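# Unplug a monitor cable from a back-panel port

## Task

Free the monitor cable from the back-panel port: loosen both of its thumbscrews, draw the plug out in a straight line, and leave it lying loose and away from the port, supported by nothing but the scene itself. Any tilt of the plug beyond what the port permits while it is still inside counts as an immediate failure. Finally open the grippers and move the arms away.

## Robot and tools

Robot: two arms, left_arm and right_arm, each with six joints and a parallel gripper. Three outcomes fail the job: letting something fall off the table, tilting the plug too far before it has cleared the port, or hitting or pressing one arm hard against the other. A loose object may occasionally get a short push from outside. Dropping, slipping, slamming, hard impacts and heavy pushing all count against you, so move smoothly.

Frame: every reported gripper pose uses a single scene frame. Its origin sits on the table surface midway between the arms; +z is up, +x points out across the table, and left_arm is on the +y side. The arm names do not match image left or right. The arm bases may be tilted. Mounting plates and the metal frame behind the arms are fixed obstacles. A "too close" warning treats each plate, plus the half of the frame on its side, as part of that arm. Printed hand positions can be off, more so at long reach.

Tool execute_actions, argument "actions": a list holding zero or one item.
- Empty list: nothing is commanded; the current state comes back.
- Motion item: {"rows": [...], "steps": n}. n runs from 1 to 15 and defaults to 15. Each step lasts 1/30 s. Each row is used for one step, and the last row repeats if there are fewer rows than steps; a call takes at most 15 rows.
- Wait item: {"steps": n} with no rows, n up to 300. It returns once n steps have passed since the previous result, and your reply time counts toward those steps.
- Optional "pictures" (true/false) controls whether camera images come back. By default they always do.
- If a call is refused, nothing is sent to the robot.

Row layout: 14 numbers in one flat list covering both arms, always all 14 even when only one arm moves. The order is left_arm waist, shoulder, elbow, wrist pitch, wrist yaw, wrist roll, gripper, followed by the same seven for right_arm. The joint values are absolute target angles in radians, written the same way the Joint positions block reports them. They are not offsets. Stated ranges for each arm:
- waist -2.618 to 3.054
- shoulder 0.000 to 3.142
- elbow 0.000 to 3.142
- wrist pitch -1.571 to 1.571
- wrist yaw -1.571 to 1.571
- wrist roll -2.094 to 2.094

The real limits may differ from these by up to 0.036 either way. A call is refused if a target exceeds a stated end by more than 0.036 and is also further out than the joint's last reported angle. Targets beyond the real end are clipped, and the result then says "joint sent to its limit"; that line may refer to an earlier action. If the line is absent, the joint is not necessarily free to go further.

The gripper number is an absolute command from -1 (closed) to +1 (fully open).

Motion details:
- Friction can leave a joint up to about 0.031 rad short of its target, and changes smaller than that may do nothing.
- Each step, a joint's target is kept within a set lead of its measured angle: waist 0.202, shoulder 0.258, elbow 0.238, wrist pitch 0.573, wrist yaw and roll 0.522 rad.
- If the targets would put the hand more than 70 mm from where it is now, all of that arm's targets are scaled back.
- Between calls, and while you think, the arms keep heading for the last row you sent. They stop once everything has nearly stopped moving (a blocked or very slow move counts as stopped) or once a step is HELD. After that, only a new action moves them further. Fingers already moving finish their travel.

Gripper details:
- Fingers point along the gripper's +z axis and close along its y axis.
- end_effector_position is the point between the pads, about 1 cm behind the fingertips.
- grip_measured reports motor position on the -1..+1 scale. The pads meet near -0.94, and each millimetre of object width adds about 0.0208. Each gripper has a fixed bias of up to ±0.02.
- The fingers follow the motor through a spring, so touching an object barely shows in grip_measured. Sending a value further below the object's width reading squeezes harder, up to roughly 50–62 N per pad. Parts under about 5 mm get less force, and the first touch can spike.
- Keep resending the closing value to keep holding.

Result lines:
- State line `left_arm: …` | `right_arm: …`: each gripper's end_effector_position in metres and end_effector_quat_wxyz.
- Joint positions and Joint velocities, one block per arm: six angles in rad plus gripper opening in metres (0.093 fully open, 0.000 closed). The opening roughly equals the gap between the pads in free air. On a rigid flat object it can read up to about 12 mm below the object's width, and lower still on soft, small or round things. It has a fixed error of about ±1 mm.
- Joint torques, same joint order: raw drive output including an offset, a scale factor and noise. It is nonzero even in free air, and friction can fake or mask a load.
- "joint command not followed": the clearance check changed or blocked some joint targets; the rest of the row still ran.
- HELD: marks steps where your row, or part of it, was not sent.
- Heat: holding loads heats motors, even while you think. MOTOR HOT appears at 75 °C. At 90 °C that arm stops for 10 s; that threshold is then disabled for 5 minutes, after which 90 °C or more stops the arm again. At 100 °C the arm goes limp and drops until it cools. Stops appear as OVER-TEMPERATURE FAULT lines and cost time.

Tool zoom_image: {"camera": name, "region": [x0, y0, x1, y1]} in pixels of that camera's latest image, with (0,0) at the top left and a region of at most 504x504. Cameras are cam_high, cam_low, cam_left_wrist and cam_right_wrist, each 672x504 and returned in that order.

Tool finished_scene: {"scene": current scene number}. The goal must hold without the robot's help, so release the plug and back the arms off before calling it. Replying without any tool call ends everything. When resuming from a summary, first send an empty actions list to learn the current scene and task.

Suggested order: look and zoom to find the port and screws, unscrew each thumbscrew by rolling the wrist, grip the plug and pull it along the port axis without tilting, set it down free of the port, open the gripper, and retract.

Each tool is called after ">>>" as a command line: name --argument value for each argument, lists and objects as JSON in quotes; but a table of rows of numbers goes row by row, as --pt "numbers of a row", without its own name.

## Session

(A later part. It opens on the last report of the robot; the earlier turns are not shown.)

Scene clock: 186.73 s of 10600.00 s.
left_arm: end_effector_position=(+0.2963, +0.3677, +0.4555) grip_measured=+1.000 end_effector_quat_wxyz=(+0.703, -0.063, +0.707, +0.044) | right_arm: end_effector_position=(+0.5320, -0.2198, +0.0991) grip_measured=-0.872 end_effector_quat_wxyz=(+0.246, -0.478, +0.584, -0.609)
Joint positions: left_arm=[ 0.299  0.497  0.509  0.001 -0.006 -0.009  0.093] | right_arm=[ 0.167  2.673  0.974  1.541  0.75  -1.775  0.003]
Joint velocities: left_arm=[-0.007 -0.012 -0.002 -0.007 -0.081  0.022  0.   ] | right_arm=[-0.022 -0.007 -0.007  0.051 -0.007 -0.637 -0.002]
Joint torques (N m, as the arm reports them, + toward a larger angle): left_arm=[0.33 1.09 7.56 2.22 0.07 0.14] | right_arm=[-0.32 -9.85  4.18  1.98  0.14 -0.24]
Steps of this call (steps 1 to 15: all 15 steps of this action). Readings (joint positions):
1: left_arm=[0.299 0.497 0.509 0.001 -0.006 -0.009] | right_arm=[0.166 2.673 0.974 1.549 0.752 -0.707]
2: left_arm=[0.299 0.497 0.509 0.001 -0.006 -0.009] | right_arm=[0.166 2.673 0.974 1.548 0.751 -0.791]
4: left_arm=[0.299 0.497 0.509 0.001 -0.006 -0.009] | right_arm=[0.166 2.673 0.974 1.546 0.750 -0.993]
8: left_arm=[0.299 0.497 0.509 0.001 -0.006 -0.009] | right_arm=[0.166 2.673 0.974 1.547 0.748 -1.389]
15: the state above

This stroke is clean; repeating.

>>> execute_actions --actions '[{"rows":[[0.3,0.5,0.5,0,0,0,1,0.165,2.678,0.98,1.535,0.75,-1.8,-0.6],[0.3,0.5,0.5,0,0,0,1,0.165,2.678,0.98,1.56,0.76,-0.5,-0.6]]}]' --pictures false

>>> execute_actions --actions '[{"rows":[[0.3,0.5,0.5,0,0,0,1,0.165,2.678,0.98,1.56,0.76,-0.64,-0.88],[0.3,0.5,0.5,0,0,0,1,0.165,2.678,0.98,1.535,0.75,-1.95,-0.88]]}]' --pictures false

>>> execute_actions --actions '[{"rows":[[0.3,0.5,0.5,0,0,0,1,0.165,2.678,0.98,1.535,0.75,-1.8,-0.6],[0.3,0.5,0.5,0,0,0,1,0.165,2.678,0.98,1.56,0.76,-0.5,-0.6]]}]' --pictures false

>>> execute_actions --actions '[{"rows":[[0.3,0.5,0.5,0,0,0,1,0.165,2.678,0.98,1.56,0.76,-0.64,-0.88],[0.3,0.5,0.5,0,0,0,1,0.165,2.678,0.98,1.535,0.75,-1.95,-0.88]]}]' --pictures false

>>> execute_actions --actions '[{"rows":[[0.3,0.5,0.5,0,0,0,1,0.165,2.678,0.98,1.535,0.75,-1.8,-0.6],[0.3,0.5,0.5,0,0,0,1,0.165,2.678,0.98,1.56,0.76,-0.5,-0.6]]}]' --pictures false

>>> execute_actions --actions '[{"rows":[[0.3,0.5,0.5,0,0,0,1,0.165,2.678,0.98,1.56,0.76,-0.64,-0.88],[0.3,0.5,0.5,0,0,0,1,0.165,2.678,0.98,1.535,0.75,-1.95,-0.88]]}]' --pictures false

>>> execute_actions --actions '[{"rows":[[0.3,0.5,0.5,0,0,0,1,0.165,2.678,0.98,1.535,0.75,-1.8,-0.6],[0.3,0.5,0.5,0,0,0,1,0.165,2.678,0.98,1.56,0.76,-0.5,-0.6]]}]' --pictures false

>>> execute_actions --actions '[{"rows":[[0.3,0.5,0.5,0,0,0,1,0.165,2.678,0.98,1.56,0.76,-0.64,-0.88],[0.3,0.5,0.5,0,0,0,1,0.165,2.678,0.98,1.535,0.75,-1.95,-0.88]]}]' --pictures false

>>> execute_actions --actions '[{"rows":[[0.3,0.5,0.5,0,0,0,1,0.165,2.678,0.98,1.535,0.75,-1.8,-0.6],[0.3,0.5,0.5,0,0,0,1,0.165,2.678,0.98,1.56,0.76,-0.5,-0.6]]}]' --pictures false

>>> execute_actions --actions '[{"rows":[[0.3,0.5,0.5,0,0,0,1,0.165,2.678,0.98,1.56,0.76,-0.64,-0.88],[0.3,0.5,0.5,0,0,0,1,0.165,2.678,0.98,1.535,0.75,-1.95,-0.88]]}]' --pictures false

>>> execute_actions --actions '[{"rows":[[0.3,0.5,0.5,0,0,0,1,0.165,2.678,0.98,1.535,0.75,-1.8,-0.6],[0.3,0.5,0.5,0,0,0,1,0.165,2.678,0.98,1.56,0.76,-0.5,-0.6]]}]' --pictures false

>>> execute_actions --actions '[{"rows":[[0.3,0.5,0.5,0,0,0,1,0.165,2.678,0.98,1.56,0.76,-0.64,-0.88],[0.3,0.5,0.5,0,0,0,1,0.165,2.678,0.98,1.535,0.75,-1.95,-0.88]]}]' --pictures false

>>> execute_actions --actions '[{"rows":[[0.3,0.5,0.5,0,0,0,1,0.165,2.678,0.98,1.535,0.75,-1.8,-0.6],[0.3,0.5,0.5,0,0,0,1,0.165,2.678,0.98,1.56,0.76,-0.5,-0.6]]}]' --pictures false

>>> execute_actions --actions '[{"rows":[[0.3,0.5,0.5,0,0,0,1,0.165,2.678,0.98,1.56,0.76,-0.64,-0.88],[0.3,0.5,0.5,0,0,0,1,0.165,2.678,0.98,1.535,0.75,-1.95,-0.88]]}]' --pictures false

>>> execute_actions --actions '[{"rows":[[0.3,0.5,0.5,0,0,0,1,0.165,2.678,0.98,1.535,0.75,-1.8,-0.6],[0.3,0.5,0.5,0,0,0,1,0.165,2.678,0.98,1.56,0.76,-0.5,-0.6]]}]' --pictures false

>>> execute_actions --actions '[{"rows":[[0.3,0.5,0.5,0,0,0,1,0.165,2.678,0.98,1.56,0.76,-0.64,-0.88],[0.3,0.5,0.5,0,0,0,1,0.165,2.678,0.98,1.535,0.75,-1.95,-0.88]]}]' --pictures false

>>> execute_actions --actions '[{"rows":[[0.3,0.5,0.5,0,0,0,1,0.165,2.678,0.98,1.535,0.75,-1.8,-0.6],[0.3,0.5,0.5,0,0,0,1,0.165,2.678,0.98,1.56,0.76,-0.5,-0.6]]}]' --pictures false

>>> execute_actions --actions '[{"rows":[[0.3,0.5,0.5,0,0,0,1,0.165,2.678,0.98,1.56,0.76,-0.64,-0.88],[0.3,0.5,0.5,0,0,0,1,0.165,2.678,0.98,1.535,0.75,-1.95,-0.88]]}]' --pictures false

>>> execute_actions --actions '[{"rows":[[0.3,0.5,0.5,0,0,0,1,0.165,2.678,0.98,1.535,0.75,-1.8,-0.6],[0.3,0.5,0.5,0,0,0,1,0.165,2.678,0.98,1.56,0.76,-0.5,-0.6]]}]' --pictures false

>>> execute_actions --actions '[{"rows":[[0.3,0.5,0.5,0,0,0,1,0.165,2.678,0.98,1.56,0.76,-0.64,-0.88],[0.3,0.5,0.5,0,0,0,1,0.165,2.678,0.98,1.535,0.75,-1.95,-0.88]]}]' --pictures false

>>> execute_actions --actions '[{"rows":[[0.3,0.5,0.5,0,0,0,1,0.165,2.678,0.98,1.535,0.75,-1.8,-0.6],[0.3,0.5,0.5,0,0,0,1,0.165,2.678,0.98,1.55,0.76,-1.4,-0.6]]}]'

>>> zoom_image --camera "cam_right_wrist" --region '[220,264,460,504]'

Scene clock: 208.97 s of 10600.00 s.
left_arm: end_effector_position=(+0.2963, +0.3677, +0.4555) grip_measured=+1.000 end_effector_quat_wxyz=(+0.703, -0.063, +0.707, +0.044) | right_arm: end_effector_position=(+0.5321, -0.2198, +0.1005) grip_measured=-0.602 end_effector_quat_wxyz=(+0.533, -0.094, +0.747, -0.387)
Joint positions: left_arm=[ 0.299  0.497  0.509  0.001 -0.006 -0.009  0.093] | right_arm=[ 0.167  2.673  0.974  1.548  0.753 -0.66   0.016]
Joint velocities: left_arm=[ 0.002 -0.007  0.002  0.007 -0.007 -0.022  0.   ] | right_arm=[ 0.002 -0.012 -0.002  0.007 -0.007  1.004  0.001]
Joint torques (N m, as the arm reports them, + toward a larger angle): left_arm=[0.4  1.16 7.5  2.21 0.03 0.12] | right_arm=[ -0.43 -10.18   4.13   2.07   0.31   0.1 ]
Steps of this call (steps 1 to 30: the robot went on to your last target; steps 31 to 90: nothing new was sent; then 18.73 s passed at rest; steps 91 to 105: all 15 steps of this action). Readings (joint positions):
91: left_arm=[0.299 0.497 0.509 0.001 -0.006 -0.009] | right_arm=[0.167 2.673 0.974 1.537 0.752 -1.859]
92: left_arm=[0.299 0.497 0.509 0.001 -0.006 -0.009] | right_arm=[0.167 2.673 0.974 1.534 0.752 -1.773]
94: left_arm=[0.299 0.497 0.509 0.001 -0.006 -0.009] | right_arm=[0.167 2.673 0.974 1.539 0.752 -1.573]
98: left_arm=[0.299 0.497 0.509 0.001 -0.006 -0.009] | right_arm=[0.167 2.673 0.974 1.543 0.752 -1.174]
105: the state above

Scene clock: 209.47 s of 10600.00 s.
left_arm: end_effector_position=(+0.2963, +0.3677, +0.4555) grip_measured=+1.000 end_effector_quat_wxyz=(+0.703, -0.063, +0.707, +0.044) | right_arm: end_effector_position=(+0.5320, -0.2189, +0.0996) grip_measured=-0.872 end_effector_quat_wxyz=(+0.239, -0.484, +0.578, -0.612)
Joint positions: left_arm=[ 0.299  0.497  0.509  0.001 -0.006 -0.009  0.093] | right_arm=[ 0.169  2.673  0.974  1.543  0.751 -1.8    0.003]
Joint velocities: left_arm=[ 0.002 -0.017 -0.002  0.022 -0.022 -0.037  0.   ] | right_arm=[ 0.017  0.007 -0.012  0.037  0.081 -0.857  0.   ]
Joint torques (N m, as the arm reports them, + toward a larger angle): left_arm=[0.25 1.18 7.58 2.21 0.06 0.13] | right_arm=[-0.7  -9.79  4.08  1.94  0.06 -0.28]
Steps of this call (steps 1 to 15: all 15 steps of this action). Readings (joint positions):
1: left_arm=[0.299 0.497 0.509 0.001 -0.006 -0.009] | right_arm=[0.167 2.673 0.974 1.550 0.753 -0.653]
2: left_arm=[0.299 0.497 0.509 0.001 -0.006 -0.009] | right_arm=[0.167 2.673 0.974 1.550 0.753 -0.737]
4: left_arm=[0.299 0.497 0.509 0.001 -0.006 -0.009] | right_arm=[0.167 2.673 0.974 1.548 0.752 -0.939]
8: left_arm=[0.299 0.497 0.509 0.001 -0.006 -0.009] | right_arm=[0.167 2.673 0.974 1.550 0.751 -1.337]
15: the state above

Scene clock: 209.97 s of 10600.00 s.
left_arm: end_effector_position=(+0.2963, +0.3677, +0.4555) grip_measured=+1.000 end_effector_quat_wxyz=(+0.703, -0.063, +0.707, +0.044) | right_arm: end_effector_position=(+0.5321, -0.2190, +0.1011) grip_measured=-0.602 end_effector_quat_wxyz=(+0.537, -0.087, +0.747, -0.382)
Joint positions: left_arm=[ 0.299  0.497  0.509  0.001 -0.006 -0.009  0.093] | right_arm=[ 0.169  2.673  0.974  1.551  0.753 -0.643  0.016]
Joint velocities: left_arm=[-0.007  0.007 -0.007 -0.051  0.037 -0.022  0.   ] | right_arm=[ 0.007 -0.002 -0.012  0.037 -0.007  0.857 -0.001]
Joint torques (N m, as the arm reports them, + toward a larger angle): left_arm=[0.32 1.18 7.62 2.25 0.04 0.11] | right_arm=[-0.53 -9.71  3.96  1.98  0.21  0.15]
Steps of this call (steps 1 to 15: all 15 steps of this action). Readings (joint positions):
1: left_arm=[0.299 0.497 0.509 0.001 -0.006 -0.009] | right_arm=[0.169 2.673 0.974 1.541 0.751 -1.804]
2: left_arm=[0.299 0.497 0.509 0.001 -0.006 -0.009] | right_arm=[0.169 2.673 0.974 1.537 0.751 -1.720]
4: left_arm=[0.299 0.497 0.509 0.001 -0.006 -0.009] | right_arm=[0.169 2.673 0.974 1.541 0.751 -1.520]
8: left_arm=[0.299 0.497 0.509 0.001 -0.006 -0.009] | right_arm=[0.169 2.673 0.974 1.545 0.752 -1.121]
15: the state above

Scene clock: 210.47 s of 10600.00 s.
left_arm: end_effector_position=(+0.2963, +0.3677, +0.4555) grip_measured=+1.000 end_effector_quat_wxyz=(+0.703, -0.063, +0.707, +0.044) | right_arm: end_effector_position=(+0.5321, -0.2185, +0.1000) grip_measured=-0.872 end_effector_quat_wxyz=(+0.242, -0.483, +0.578, -0.612)
Joint positions: left_arm=[ 0.299  0.497  0.509  0.001 -0.006 -0.009  0.093] | right_arm=[ 0.169  2.673  0.974  1.545  0.75  -1.795  0.003]
Joint velocities: left_arm=[-0.007  0.007 -0.002 -0.007  0.022  0.022  0.   ] | right_arm=[-0.002 -0.002 -0.002  0.022 -0.022 -0.93   0.001]
Joint torques (N m, as the arm reports them, + toward a larger angle): left_arm=[0.31 1.2  7.55 2.25 0.07 0.16] | right_arm=[-0.59 -9.92  4.15  1.95  0.11 -0.32]
Steps of this call (steps 1 to 15: all 15 steps of this action). Readings (joint positions):
1: left_arm=[0.299 0.497 0.509 0.001 -0.006 -0.009] | right_arm=[0.169 2.673 0.974 1.552 0.753 -0.637]
2: left_arm=[0.299 0.497 0.509 0.001 -0.006 -0.009] | right_arm=[0.169 2.673 0.974 1.553 0.754 -0.721]
4: left_arm=[0.299 0.497 0.509 0.001 -0.006 -0.009] | right_arm=[0.169 2.673 0.974 1.551 0.752 -0.923]
8: left_arm=[0.299 0.497 0.509 0.001 -0.006 -0.009] | right_arm=[0.169 2.673 0.974 1.552 0.750 -1.322]
15: the state above

Scene clock: 210.97 s of 10600.00 s.
left_arm: end_effector_position=(+0.2963, +0.3677, +0.4555) grip_measured=+1.000 end_effector_quat_wxyz=(+0.703, -0.063, +0.707, +0.044) | right_arm: end_effector_position=(+0.5321, -0.2187, +0.1008) grip_measured=-0.602 end_effector_quat_wxyz=(+0.537, -0.088, +0.747, -0.381)
Joint positions: left_arm=[ 0.299  0.497  0.509  0.001 -0.006 -0.009  0.093] | right_arm=[ 0.169  2.673  0.974  1.549  0.752 -0.642  0.016]
Joint velocities: left_arm=[ 0.002 -0.007 -0.007 -0.037  0.007 -0.066  0.   ] | right_arm=[-0.027  0.012 -0.007 -0.037 -0.11   0.916  0.   ]
Joint torques (N m, as the arm reports them, + toward a larger angle): left_arm=[0.34 1.15 7.59 2.22 0.07 0.11] | right_arm=[-0.37 -9.62  4.25  2.09  0.33  0.01]
Steps of this call (steps 1 to 15: all 15 steps of this action). Readings (joint positions):
1: left_arm=[0.299 0.497 0.509 0.001 -0.006 -0.009] | right_arm=[0.169 2.673 0.974 1.541 0.749 -1.800]
2: left_arm=[0.299 0.497 0.509 0.001 -0.006 -0.009] | right_arm=[0.169 2.673 0.974 1.538 0.749 -1.716]
4: left_arm=[0.299 0.497 0.509 0.001 -0.006 -0.009] | right_arm=[0.169 2.673 0.974 1.541 0.749 -1.516]
8: left_arm=[0.299 0.497 0.509 0.001 -0.006 -0.009] | right_arm=[0.169 2.673 0.974 1.545 0.750 -1.117]
15: the state above

Scene clock: 211.47 s of 10600.00 s.
left_arm: end_effector_position=(+0.2963, +0.3677, +0.4555) grip_measured=+1.000 end_effector_quat_wxyz=(+0.703, -0.063, +0.707, +0.044) | right_arm: end_effector_position=(+0.5321, -0.2189, +0.1002) grip_measured=-0.872 end_effector_quat_wxyz=(+0.242, -0.482, +0.579, -0.612)
Joint positions: left_arm=[ 0.299  0.497  0.509  0.001 -0.006 -0.009  0.093] | right_arm=[ 0.169  2.673  0.974  1.547  0.751 -1.795  0.003]
Joint velocities: left_arm=[-0.002 -0.017 -0.012  0.022 -0.051 -0.037  0.   ] | right_arm=[-0.007 -0.002  0.002 -0.066  0.037 -0.916 -0.001]
Joint torques (N m, as the arm reports them, + toward a larger angle): left_arm=[0.25 1.19 7.53 2.23 0.08 0.14] | right_arm=[-0.68 -9.94  4.44  1.99  0.19 -0.3 ]
Steps of this call (steps 1 to 15: all 15 steps of this action). Readings (joint positions):
1: left_arm=[0.299 0.497 0.509 0.001 -0.006 -0.009] | right_arm=[0.169 2.673 0.974 1.551 0.753 -0.636]
2: left_arm=[0.299 0.497 0.509 0.001 -0.006 -0.009] | right_arm=[0.169 2.673 0.974 1.551 0.754 -0.720]
4: left_arm=[0.299 0.497 0.509 0.001 -0.006 -0.009] | right_arm=[0.169 2.673 0.974 1.549 0.751 -0.922]
8: left_arm=[0.299 0.497 0.509 0.001 -0.006 -0.009] | right_arm=[0.169 2.673 0.974 1.552 0.751 -1.320]
15: the state above

Scene clock: 211.97 s of 10600.00 s.
left_arm: end_effector_position=(+0.2963, +0.3677, +0.4555) grip_measured=+1.000 end_effector_quat_wxyz=(+0.703, -0.063, +0.707, +0.044) | right_arm: end_effector_position=(+0.5322, -0.2189, +0.1010) grip_measured=-0.602 end_effector_quat_wxyz=(+0.538, -0.087, +0.747, -0.381)
Joint positions: left_arm=[ 0.299  0.497  0.509  0.001 -0.006 -0.009  0.093] | right_arm=[ 0.169  2.673  0.974  1.55   0.751 -0.641  0.016]
Joint velocities: left_arm=[-0.017 -0.012 -0.012 -0.022 -0.022  0.051  0.   ] | right_arm=[-0.002 -0.012 -0.007 -0.081 -0.007  0.828  0.001]
Joint torques (N m, as the arm reports them, + toward a larger angle): left_arm=[0.28 1.12 7.55 2.23 0.06 0.12] | right_arm=[-0.25 -9.78  4.54  2.16  0.27  0.05]
Steps of this call (steps 1 to 15: all 15 steps of this action). Readings (joint positions):
1: left_arm=[0.299 0.497 0.509 0.001 -0.006 -0.009] | right_arm=[0.169 2.673 0.974 1.542 0.750 -1.800]
2: left_arm=[0.299 0.497 0.509 0.001 -0.006 -0.009] | right_arm=[0.169 2.673 0.974 1.539 0.750 -1.716]
4: left_arm=[0.299 0.497 0.509 0.001 -0.006 -0.009] | right_arm=[0.169 2.673 0.974 1.542 0.750 -1.516]
8: left_arm=[0.299 0.497 0.509 0.001 -0.006 -0.009] | right_arm=[0.169 2.673 0.974 1.545 0.751 -1.117]
15: the state above

Scene clock: 212.47 s of 10600.00 s.
left_arm: end_effector_position=(+0.2963, +0.3677, +0.4555) grip_measured=+1.000 end_effector_quat_wxyz=(+0.703, -0.063, +0.707, +0.044) | right_arm: end_effector_position=(+0.5320, -0.2190, +0.1004) grip_measured=-0.872 end_effector_quat_wxyz=(+0.241, -0.481, +0.579, -0.612)
Joint positions: left_arm=[ 0.299  0.497  0.509  0.001 -0.006 -0.009  0.093] | right_arm=[ 0.169  2.673  0.974  1.547  0.752 -1.795  0.003]
Joint velocities: left_arm=[ 0.012  0.007 -0.012  0.095 -0.037  0.007  0.   ] | right_arm=[-0.007 -0.017  0.012 -0.051  0.051 -0.916 -0.   ]
Joint torques (N m, as the arm reports them, + toward a larger angle): left_arm=[0.38 1.23 7.57 2.21 0.07 0.14] | right_arm=[-0.47 -9.87  4.34  1.97  0.13 -0.31]
Steps of this call (steps 1 to 15: all 15 steps of this action). Readings (joint positions):
1: left_arm=[0.299 0.497 0.509 0.001 -0.006 -0.009] | right_arm=[0.169 2.673 0.974 1.551 0.752 -0.636]
2: left_arm=[0.299 0.497 0.509 0.001 -0.006 -0.009] | right_arm=[0.169 2.673 0.974 1.551 0.753 -0.720]
4: left_arm=[0.299 0.497 0.509 0.001 -0.006 -0.009] | right_arm=[0.169 2.673 0.974 1.549 0.751 -0.922]
8: left_arm=[0.299 0.497 0.509 0.001 -0.006 -0.009] | right_arm=[0.169 2.673 0.974 1.552 0.751 -1.320]
15: the state above

Scene clock: 212.97 s of 10600.00 s.
left_arm: end_effector_position=(+0.2963, +0.3677, +0.4555) grip_measured=+1.000 end_effector_quat_wxyz=(+0.703, -0.063, +0.707, +0.044) | right_arm: end_effector_position=(+0.5322, -0.2189, +0.1010) grip_measured=-0.602 end_effector_quat_wxyz=(+0.538, -0.087, +0.747, -0.381)
Joint positions: left_arm=[ 0.299  0.497  0.509  0.001 -0.006 -0.009  0.093] | right_arm=[ 0.169  2.673  0.974  1.55   0.752 -0.641  0.016]
Joint velocities: left_arm=[-0.002  0.007  0.007 -0.022 -0.022 -0.007  0.   ] | right_arm=[-0.012  0.012 -0.002 -0.022 -0.066  0.93   0.   ]
Joint torques (N m, as the arm reports them, + toward a larger angle): left_arm=[0.25 1.2  7.52 2.23 0.02 0.11] | right_arm=[-0.37 -9.76  4.14  2.05  0.28  0.08]
Steps of this call (steps 1 to 15: all 15 steps of this action). Readings (joint positions):
1: left_arm=[0.299 0.497 0.509 0.001 -0.006 -0.009] | right_arm=[0.169 2.673 0.974 1.543 0.751 -1.800]
2: left_arm=[0.299 0.497 0.509 0.001 -0.006 -0.009] | right_arm=[0.169 2.673 0.974 1.539 0.751 -1.716]
4: left_arm=[0.299 0.497 0.509 0.001 -0.006 -0.009] | right_arm=[0.169 2.673 0.974 1.542 0.751 -1.516]
8: left_arm=[0.299 0.497 0.509 0.001 -0.006 -0.009] | right_arm=[0.169 2.673 0.974 1.545 0.751 -1.117]
15: the state above

Scene clock: 213.47 s of 10600.00 s.
left_arm: end_effector_position=(+0.2963, +0.3677, +0.4555) grip_measured=+1.000 end_effector_quat_wxyz=(+0.703, -0.063, +0.707, +0.044) | right_arm: end_effector_position=(+0.5321, -0.2189, +0.1004) grip_measured=-0.872 end_effector_quat_wxyz=(+0.242, -0.482, +0.578, -0.612)
Joint positions: left_arm=[ 0.299  0.497  0.509  0.001 -0.006 -0.009  0.093] | right_arm=[ 0.169  2.673  0.974  1.547  0.751 -1.796  0.003]
Joint velocities: left_arm=[-0.012 -0.002 -0.002 -0.051  0.051 -0.022  0.   ] | right_arm=[ 0.002 -0.012  0.002 -0.022 -0.037 -0.872 -0.   ]
Joint torques (N m, as the arm reports them, + toward a larger angle): left_arm=[0.35 1.1  7.61 2.25 0.07 0.14] | right_arm=[-0.55 -9.82  4.51  1.85  0.19 -0.26]
Steps of this call (steps 1 to 15: all 15 steps of this action). Readings (joint positions):
1: left_arm=[0.299 0.497 0.509 0.001 -0.006 -0.009] | right_arm=[0.169 2.673 0.974 1.550 0.753 -0.636]
2: left_arm=[0.299 0.497 0.509 0.001 -0.006 -0.009] | right_arm=[0.169 2.673 0.974 1.551 0.755 -0.720]
4: left_arm=[0.299 0.497 0.509 0.001 -0.006 -0.009] | right_arm=[0.169 2.673 0.974 1.549 0.753 -0.922]
8: left_arm=[0.299 0.497 0.509 0.001 -0.006 -0.009] | right_arm=[0.169 2.673 0.974 1.552 0.752 -1.320]
15: the state above

Scene clock: 213.97 s of 10600.00 s.
left_arm: end_effector_position=(+0.2963, +0.3677, +0.4555) grip_measured=+1.000 end_effector_quat_wxyz=(+0.703, -0.063, +0.707, +0.044) | right_arm: end_effector_position=(+0.5322, -0.2189, +0.1009) grip_measured=-0.602 end_effector_quat_wxyz=(+0.537, -0.087, +0.747, -0.381)
Joint positions: left_arm=[ 0.299  0.497  0.509  0.001 -0.006 -0.009  0.093] | right_arm=[ 0.169  2.673  0.974  1.55   0.752 -0.642  0.016]
Joint velocities: left_arm=[-0.002  0.012 -0.002 -0.022  0.022 -0.022  0.   ] | right_arm=[-0.002  0.007 -0.007 -0.081 -0.037  0.872 -0.001]
Joint torques (N m, as the arm reports them, + toward a larger angle): left_arm=[0.28 1.14 7.65 2.24 0.06 0.13] | right_arm=[-0.36 -9.88  4.37  2.1   0.37  0.07]
Steps of this call (steps 1 to 15: all 15 steps of this action). Readings (joint positions):
1: left_arm=[0.299 0.497 0.509 0.001 -0.006 -0.009] | right_arm=[0.169 2.673 0.974 1.543 0.751 -1.801]
2: left_arm=[0.299 0.497 0.509 0.001 -0.006 -0.009] | right_arm=[0.169 2.673 0.974 1.539 0.750 -1.717]
4: left_arm=[0.299 0.497 0.509 0.001 -0.006 -0.009] | right_arm=[0.169 2.673 0.974 1.542 0.750 -1.517]
8: left_arm=[0.299 0.497 0.509 0.001 -0.006 -0.009] | right_arm=[0.169 2.673 0.974 1.546 0.751 -1.118]
15: the state above

Scene clock: 214.47 s of 10600.00 s.
left_arm: end_effector_position=(+0.2963, +0.3677, +0.4555) grip_measured=+1.000 end_effector_quat_wxyz=(+0.703, -0.063, +0.707, +0.044) | right_arm: end_effector_position=(+0.5321, -0.2192, +0.1005) grip_measured=-0.872 end_effector_quat_wxyz=(+0.241, -0.481, +0.579, -0.613)
Joint positions: left_arm=[ 0.299  0.497  0.509  0.001 -0.006 -0.009  0.093] | right_arm=[ 0.169  2.673  0.974  1.548  0.752 -1.796  0.003]
Joint velocities: left_arm=[-0.012 -0.007 -0.007 -0.037 -0.081  0.037  0.   ] | right_arm=[-0.002 -0.002 -0.012  0.022 -0.051 -0.872 -0.001]
Joint torques (N m, as the arm reports them, + toward a larger angle): left_arm=[0.2  1.02 7.51 2.21 0.06 0.13] | right_arm=[-0.44 -9.45  4.35  1.94  0.24 -0.18]
Steps of this call (steps 1 to 15: all 15 steps of this action). Readings (joint positions):
1: left_arm=[0.299 0.497 0.509 0.001 -0.006 -0.009] | right_arm=[0.169 2.673 0.974 1.550 0.753 -0.636]
2: left_arm=[0.299 0.497 0.509 0.001 -0.006 -0.009] | right_arm=[0.169 2.673 0.974 1.550 0.754 -0.721]
4: left_arm=[0.299 0.497 0.509 0.001 -0.006 -0.009] | right_arm=[0.169 2.673 0.974 1.548 0.753 -0.922]
8: left_arm=[0.299 0.497 0.509 0.001 -0.006 -0.009] | right_arm=[0.169 2.673 0.974 1.552 0.753 -1.320]
15: the state above

Scene clock: 214.97 s of 10600.00 s.
left_arm: end_effector_position=(+0.2963, +0.3677, +0.4555) grip_measured=+1.000 end_effector_quat_wxyz=(+0.703, -0.063, +0.707, +0.044) | right_arm: end_effector_position=(+0.5321, -0.2192, +0.1008) grip_measured=-0.602 end_effector_quat_wxyz=(+0.537, -0.087, +0.747, -0.382)
Joint positions: left_arm=[ 0.299  0.497  0.509  0.001 -0.006 -0.009  0.093] | right_arm=[ 0.169  2.673  0.974  1.55   0.752 -0.642  0.016]
Joint velocities: left_arm=[-0.007 -0.002 -0.007 -0.051 -0.022 -0.066  0.   ] | right_arm=[ 0.017 -0.017  0.007 -0.022 -0.066  0.828 -0.   ]
Joint torques (N m, as the arm reports them, + toward a larger angle): left_arm=[0.31 1.06 7.45 2.24 0.03 0.13] | right_arm=[ -0.17 -10.08   4.42   2.09   0.28   0.11]
Steps of this call (steps 1 to 15: all 15 steps of this action). Readings (joint positions):
1: left_arm=[0.299 0.497 0.509 0.001 -0.006 -0.009] | right_arm=[0.169 2.673 0.974 1.543 0.751 -1.800]
2: left_arm=[0.299 0.497 0.509 0.001 -0.006 -0.009] | right_arm=[0.169 2.673 0.974 1.539 0.751 -1.717]
4: left_arm=[0.299 0.497 0.509 0.001 -0.006 -0.009] | right_arm=[0.169 2.673 0.974 1.542 0.751 -1.517]
8: left_arm=[0.299 0.497 0.509 0.001 -0.006 -0.009] | right_arm=[0.169 2.673 0.974 1.545 0.751 -1.118]
15: the state above

Scene clock: 215.47 s of 10600.00 s.
left_arm: end_effector_position=(+0.2963, +0.3677, +0.4555) grip_measured=+1.000 end_effector_quat_wxyz=(+0.703, -0.063, +0.707, +0.044) | right_arm: end_effector_position=(+0.5320, -0.2194, +0.1006) grip_measured=-0.872 end_effector_quat_wxyz=(+0.241, -0.481, +0.579, -0.613)
Joint positions: left_arm=[ 0.299  0.497  0.509  0.001 -0.006 -0.009  0.093] | right_arm=[ 0.169  2.673  0.974  1.548  0.753 -1.795  0.003]
Joint velocities: left_arm=[-0.012 -0.007 -0.002  0.022 -0.022  0.037  0.   ] | right_arm=[-0.002  0.002 -0.012 -0.007 -0.022 -0.901 -0.   ]
Joint torques (N m, as the arm reports them, + toward a larger angle): left_arm=[0.36 1.22 7.61 2.24 0.09 0.12] | right_arm=[-0.33 -9.87  4.32  1.83  0.13 -0.27]
Steps of this call (steps 1 to 15: all 15 steps of this action). Readings (joint positions):
1: left_arm=[0.299 0.497 0.509 0.001 -0.006 -0.009] | right_arm=[0.169 2.673 0.974 1.550 0.753 -0.636]
2: left_arm=[0.299 0.497 0.509 0.001 -0.006 -0.009] | right_arm=[0.169 2.673 0.974 1.550 0.755 -0.720]
4: left_arm=[0.299 0.497 0.509 0.001 -0.006 -0.009] | right_arm=[0.169 2.673 0.974 1.548 0.753 -0.922]
8: left_arm=[0.299 0.497 0.509 0.001 -0.006 -0.009] | right_arm=[0.169 2.673 0.974 1.552 0.753 -1.321]
15: the state above

Scene clock: 215.97 s of 10600.00 s.
left_arm: end_effector_position=(+0.2963, +0.3677, +0.4555) grip_measured=+1.000 end_effector_quat_wxyz=(+0.703, -0.063, +0.707, +0.044) | right_arm: end_effector_position=(+0.5320, -0.2193, +0.1008) grip_measured=-0.602 end_effector_quat_wxyz=(+0.537, -0.087, +0.747, -0.382)
Joint positions: left_arm=[ 0.299  0.497  0.509  0.001 -0.006 -0.009  0.093] | right_arm=[ 0.169  2.673  0.974  1.549  0.753 -0.642  0.016]
Joint velocities: left_arm=[-0.012  0.002 -0.007  0.022  0.051 -0.022  0.   ] | right_arm=[ 0.007 -0.002  0.002 -0.051 -0.022  0.901 -0.001]
Joint torques (N m, as the arm reports them, + toward a larger angle): left_arm=[0.28 1.17 7.45 2.23 0.02 0.1 ] | right_arm=[-0.33 -9.86  4.26  2.05  0.28  0.07]
Steps of this call (steps 1 to 15: all 15 steps of this action). Readings (joint positions):
1: left_arm=[0.299 0.497 0.509 0.001 -0.006 -0.009] | right_arm=[0.169 2.673 0.974 1.543 0.752 -1.800]
2: left_arm=[0.299 0.497 0.509 0.001 -0.006 -0.009] | right_arm=[0.169 2.673 0.974 1.539 0.752 -1.717]
4: left_arm=[0.299 0.497 0.509 0.001 -0.006 -0.009] | right_arm=[0.169 2.673 0.974 1.542 0.752 -1.516]
8: left_arm=[0.299 0.497 0.509 0.001 -0.006 -0.009] | right_arm=[0.169 2.673 0.974 1.545 0.753 -1.118]
15: the state above

Scene clock: 216.47 s of 10600.00 s.
left_arm: end_effector_position=(+0.2963, +0.3677, +0.4555) grip_measured=+1.000 end_effector_quat_wxyz=(+0.703, -0.063, +0.707, +0.044) | right_arm: end_effector_position=(+0.5319, -0.2195, +0.1005) grip_measured=-0.872 end_effector_quat_wxyz=(+0.241, -0.481, +0.579, -0.613)
Joint positions: left_arm=[ 0.299  0.497  0.509  0.001 -0.006 -0.009  0.093] | right_arm=[ 0.169  2.673  0.974  1.548  0.754 -1.795  0.003]
Joint velocities: left_arm=[-0.002  0.012  0.002 -0.022 -0.095 -0.007  0.   ] | right_arm=[-0.002 -0.002  0.007 -0.037 -0.037 -0.872 -0.001]
Joint torques (N m, as the arm reports them, + toward a larger angle): left_arm=[0.4  1.17 7.48 2.24 0.05 0.12] | right_arm=[-0.54 -9.76  3.94  2.02  0.09 -0.27]
Steps of this call (steps 1 to 15: all 15 steps of this action). Readings (joint positions):
1: left_arm=[0.299 0.497 0.509 0.001 -0.006 -0.009] | right_arm=[0.169 2.673 0.974 1.550 0.754 -0.636]
2: left_arm=[0.299 0.497 0.509 0.001 -0.006 -0.009] | right_arm=[0.169 2.673 0.974 1.550 0.755 -0.720]
4: left_arm=[0.299 0.497 0.509 0.001 -0.006 -0.009] | right_arm=[0.169 2.673 0.974 1.548 0.753 -0.922]
8: left_arm=[0.299 0.497 0.509 0.001 -0.006 -0.009] | right_arm=[0.169 2.673 0.974 1.551 0.753 -1.321]
15: the state above

Scene clock: 216.97 s of 10600.00 s.
left_arm: end_effector_position=(+0.2963, +0.3677, +0.4555) grip_measured=+1.000 end_effector_quat_wxyz=(+0.703, -0.063, +0.707, +0.044) | right_arm: end_effector_position=(+0.5320, -0.2192, +0.1006) grip_measured=-0.602 end_effector_quat_wxyz=(+0.537, -0.087, +0.747, -0.382)
Joint positions: left_arm=[ 0.299  0.497  0.509  0.001 -0.006 -0.009  0.093] | right_arm=[ 0.169  2.674  0.974  1.549  0.753 -0.642  0.016]
Joint velocities: left_arm=[-0.012 -0.002  0.007  0.037 -0.007  0.022  0.   ] | right_arm=[-0.002 -0.012 -0.022  0.037  0.037  0.872 -0.   ]
Joint torques (N m, as the arm reports them, + toward a larger angle): left_arm=[0.32 1.1  7.57 2.23 0.06 0.13] | right_arm=[ 0.03 -9.96  4.33  2.12  0.23  0.02]
Steps of this call (steps 1 to 15: all 15 steps of this action). Readings (joint positions):
1: left_arm=[0.299 0.497 0.509 0.001 -0.006 -0.009] | right_arm=[0.169 2.673 0.974 1.543 0.753 -1.800]
2: left_arm=[0.299 0.497 0.509 0.001 -0.006 -0.009] | right_arm=[0.169 2.673 0.974 1.539 0.752 -1.717]
4: left_arm=[0.299 0.497 0.509 0.001 -0.006 -0.009] | right_arm=[0.169 2.674 0.974 1.541 0.752 -1.517]
8: left_arm=[0.299 0.497 0.509 0.001 -0.006 -0.009] | right_arm=[0.169 2.674 0.974 1.545 0.753 -1.118]
15: the state above

Scene clock: 217.47 s of 10600.00 s.
left_arm: end_effector_position=(+0.2963, +0.3677, +0.4555) grip_measured=+1.000 end_effector_quat_wxyz=(+0.703, -0.063, +0.707, +0.044) | right_arm: end_effector_position=(+0.5319, -0.2195, +0.1007) grip_measured=-0.872 end_effector_quat_wxyz=(+0.241, -0.480, +0.579, -0.613)
Joint positions: left_arm=[ 0.299  0.497  0.509  0.001 -0.006 -0.009  0.093] | right_arm=[ 0.169  2.674  0.974  1.55   0.755 -1.796  0.003]
Joint velocities: left_arm=[-0.002 -0.017 -0.012 -0.022 -0.007 -0.066  0.   ] | right_arm=[ 0.002  0.002  0.002 -0.051  0.022 -0.857  0.001]
Joint torques (N m, as the arm reports them, + toward a larger angle): left_arm=[0.38 1.15 7.55 2.22 0.07 0.14] | right_arm=[ -0.6  -10.15   4.18   1.96   0.08  -0.26]
Steps of this call (steps 1 to 15: all 15 steps of this action). Readings (joint positions):
1: left_arm=[0.299 0.497 0.509 0.001 -0.006 -0.009] | right_arm=[0.169 2.674 0.974 1.550 0.754 -0.636]
2: left_arm=[0.299 0.497 0.509 0.001 -0.006 -0.009] | right_arm=[0.169 2.674 0.974 1.550 0.755 -0.721]
4: left_arm=[0.299 0.497 0.509 0.001 -0.006 -0.009] | right_arm=[0.169 2.674 0.974 1.548 0.753 -0.922]
8: left_arm=[0.299 0.497 0.509 0.001 -0.006 -0.009] | right_arm=[0.169 2.674 0.974 1.552 0.754 -1.321]
15: the state above

Scene clock: 217.97 s of 10600.00 s.
left_arm: end_effector_position=(+0.2963, +0.3677, +0.4555) grip_measured=+1.000 end_effector_quat_wxyz=(+0.703, -0.063, +0.707, +0.044) | right_arm: end_effector_position=(+0.5319, -0.2194, +0.1005) grip_measured=-0.602 end_effector_quat_wxyz=(+0.536, -0.087, +0.747, -0.382)
Joint positions: left_arm=[ 0.299  0.497  0.509  0.001 -0.006 -0.009  0.093] | right_arm=[ 0.169  2.674  0.974  1.549  0.753 -0.642  0.016]
Joint velocities: left_arm=[-0.007  0.002 -0.002  0.007  0.051  0.022  0.   ] | right_arm=[ 0.002 -0.032  0.007  0.022 -0.007  0.916  0.   ]
Joint torques (N m, as the arm reports them, + toward a larger angle): left_arm=[0.16 1.11 7.57 2.24 0.07 0.14] | right_arm=[-0.47 -9.83  4.31  2.21  0.33  0.02]
Steps of this call (steps 1 to 15: all 15 steps of this action). Readings (joint positions):
1: left_arm=[0.299 0.497 0.509 0.001 -0.006 -0.009] | right_arm=[0.169 2.674 0.974 1.545 0.753 -1.801]
2: left_arm=[0.299 0.497 0.509 0.001 -0.006 -0.009] | right_arm=[0.169 2.674 0.974 1.541 0.753 -1.717]
4: left_arm=[0.299 0.497 0.509 0.001 -0.006 -0.009] | right_arm=[0.169 2.674 0.974 1.543 0.753 -1.517]
8: left_arm=[0.299 0.497 0.509 0.001 -0.006 -0.009] | right_arm=[0.169 2.674 0.974 1.546 0.753 -1.118]
15: the state above

Scene clock: 218.47 s of 10600.00 s.
left_arm: end_effector_position=(+0.2963, +0.3677, +0.4555) grip_measured=+1.000 end_effector_quat_wxyz=(+0.703, -0.063, +0.707, +0.044) | right_arm: end_effector_position=(+0.5319, -0.2196, +0.1008) grip_measured=-0.872 end_effector_quat_wxyz=(+0.241, -0.480, +0.579, -0.613)
Joint positions: left_arm=[ 0.299  0.497  0.509  0.001 -0.006 -0.009  0.093] | right_arm=[ 0.169  2.674  0.974  1.55   0.755 -1.796  0.003]
Joint velocities: left_arm=[ 0.002  0.012 -0.007 -0.007  0.007 -0.037  0.   ] | right_arm=[-0.002  0.002  0.002 -0.022  0.022 -0.901 -0.001]
Joint torques (N m, as the arm reports them, + toward a larger angle): left_arm=[0.33 1.21 7.48 2.24 0.05 0.15] | right_arm=[-0.22 -9.94  4.16  1.84  0.02 -0.25]
Steps of this call (steps 1 to 15: all 15 steps of this action). Readings (joint positions):
1: left_arm=[0.299 0.497 0.509 0.001 -0.006 -0.009] | right_arm=[0.169 2.674 0.974 1.550 0.755 -0.636]
2: left_arm=[0.299 0.497 0.509 0.001 -0.006 -0.009] | right_arm=[0.169 2.674 0.974 1.550 0.755 -0.720]
4: left_arm=[0.299 0.497 0.509 0.001 -0.006 -0.009] | right_arm=[0.169 2.674 0.974 1.548 0.753 -0.922]
8: left_arm=[0.299 0.497 0.509 0.001 -0.006 -0.009] | right_arm=[0.169 2.674 0.974 1.553 0.755 -1.321]
15: the state above

Scene clock: 218.97 s of 10600.00 s.
left_arm: end_effector_position=(+0.2963, +0.3677, +0.4555) grip_measured=+1.000 end_effector_quat_wxyz=(+0.703, -0.063, +0.707, +0.044) | right_arm: end_effector_position=(+0.5317, -0.2194, +0.0993) grip_measured=-0.602 end_effector_quat_wxyz=(+0.347, -0.368, +0.658, -0.558)
Joint positions: left_arm=[ 0.299  0.497  0.509  0.001 -0.006 -0.009  0.093] | right_arm=[ 0.169  2.674  0.974  1.542  0.753 -1.426  0.016]
Joint velocities: left_arm=[ 0.002 -0.007 -0.007  0.037 -0.051 -0.051  0.   ] | right_arm=[-0.007 -0.012  0.012 -0.066 -0.007  0.139  0.   ]
Joint torques (N m, as the arm reports them, + toward a larger angle): left_arm=[0.41 1.24 7.43 2.25 0.08 0.11] | right_arm=[-0.63 -9.76  4.17  2.09  0.24  0.14]
Steps of this call (steps 1 to 15: all 15 steps of this action). Readings (joint positions):
1: left_arm=[0.299 0.497 0.509 0.001 -0.006 -0.009] | right_arm=[0.169 2.674 0.974 1.546 0.754 -1.801]
2: left_arm=[0.299 0.497 0.509 0.001 -0.006 -0.009] | right_arm=[0.169 2.674 0.974 1.541 0.753 -1.737]
4: left_arm=[0.299 0.497 0.509 0.001 -0.006 -0.009] | right_arm=[0.169 2.674 0.974 1.542 0.753 -1.618]
8: left_arm=[0.299 0.497 0.509 0.001 -0.006 -0.009] | right_arm=[0.169 2.674 0.974 1.542 0.753 -1.494]
15: the state above

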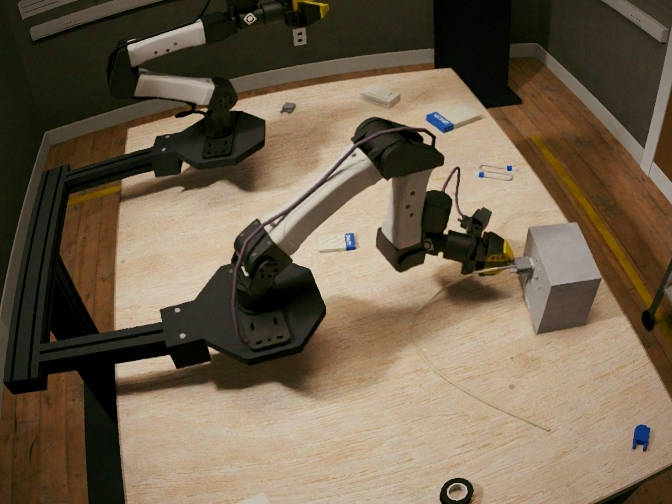

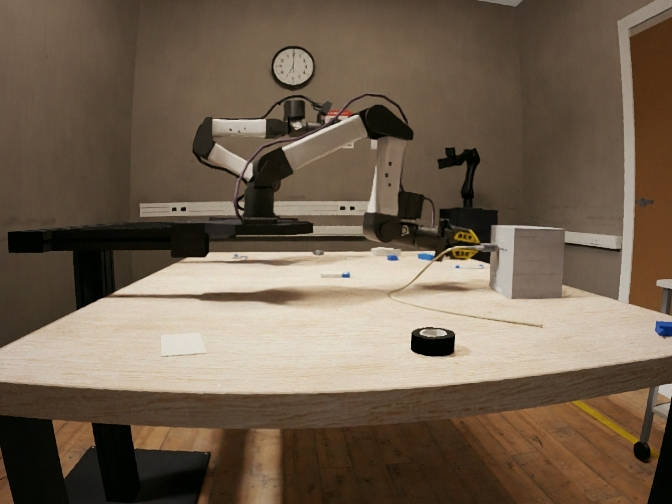

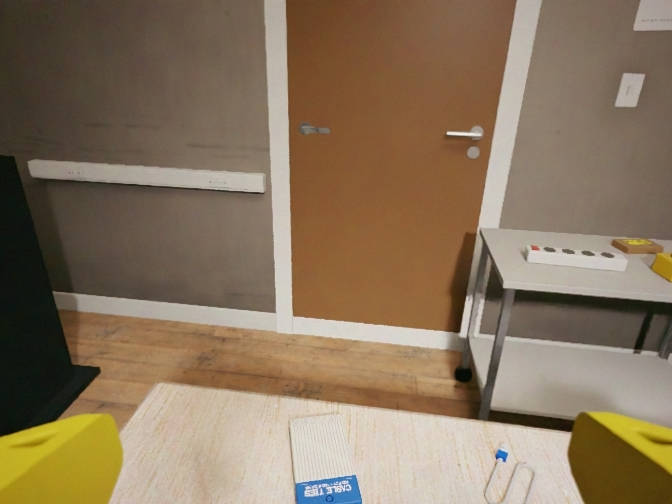

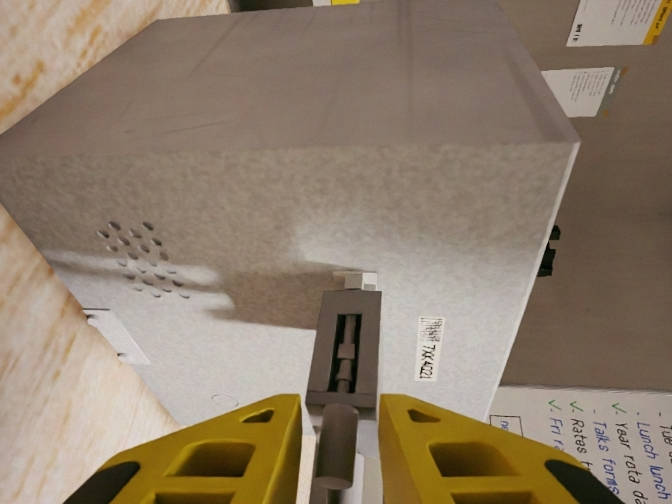

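Region (220, 264, 460, 504) of cam_right_wrist's 672x504 image, scaled by 2.100, with more detail than that image has.

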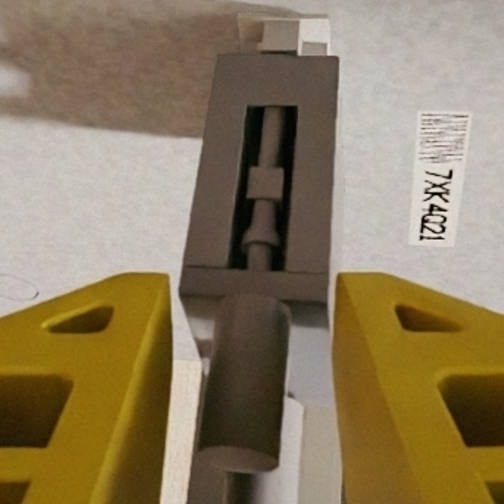

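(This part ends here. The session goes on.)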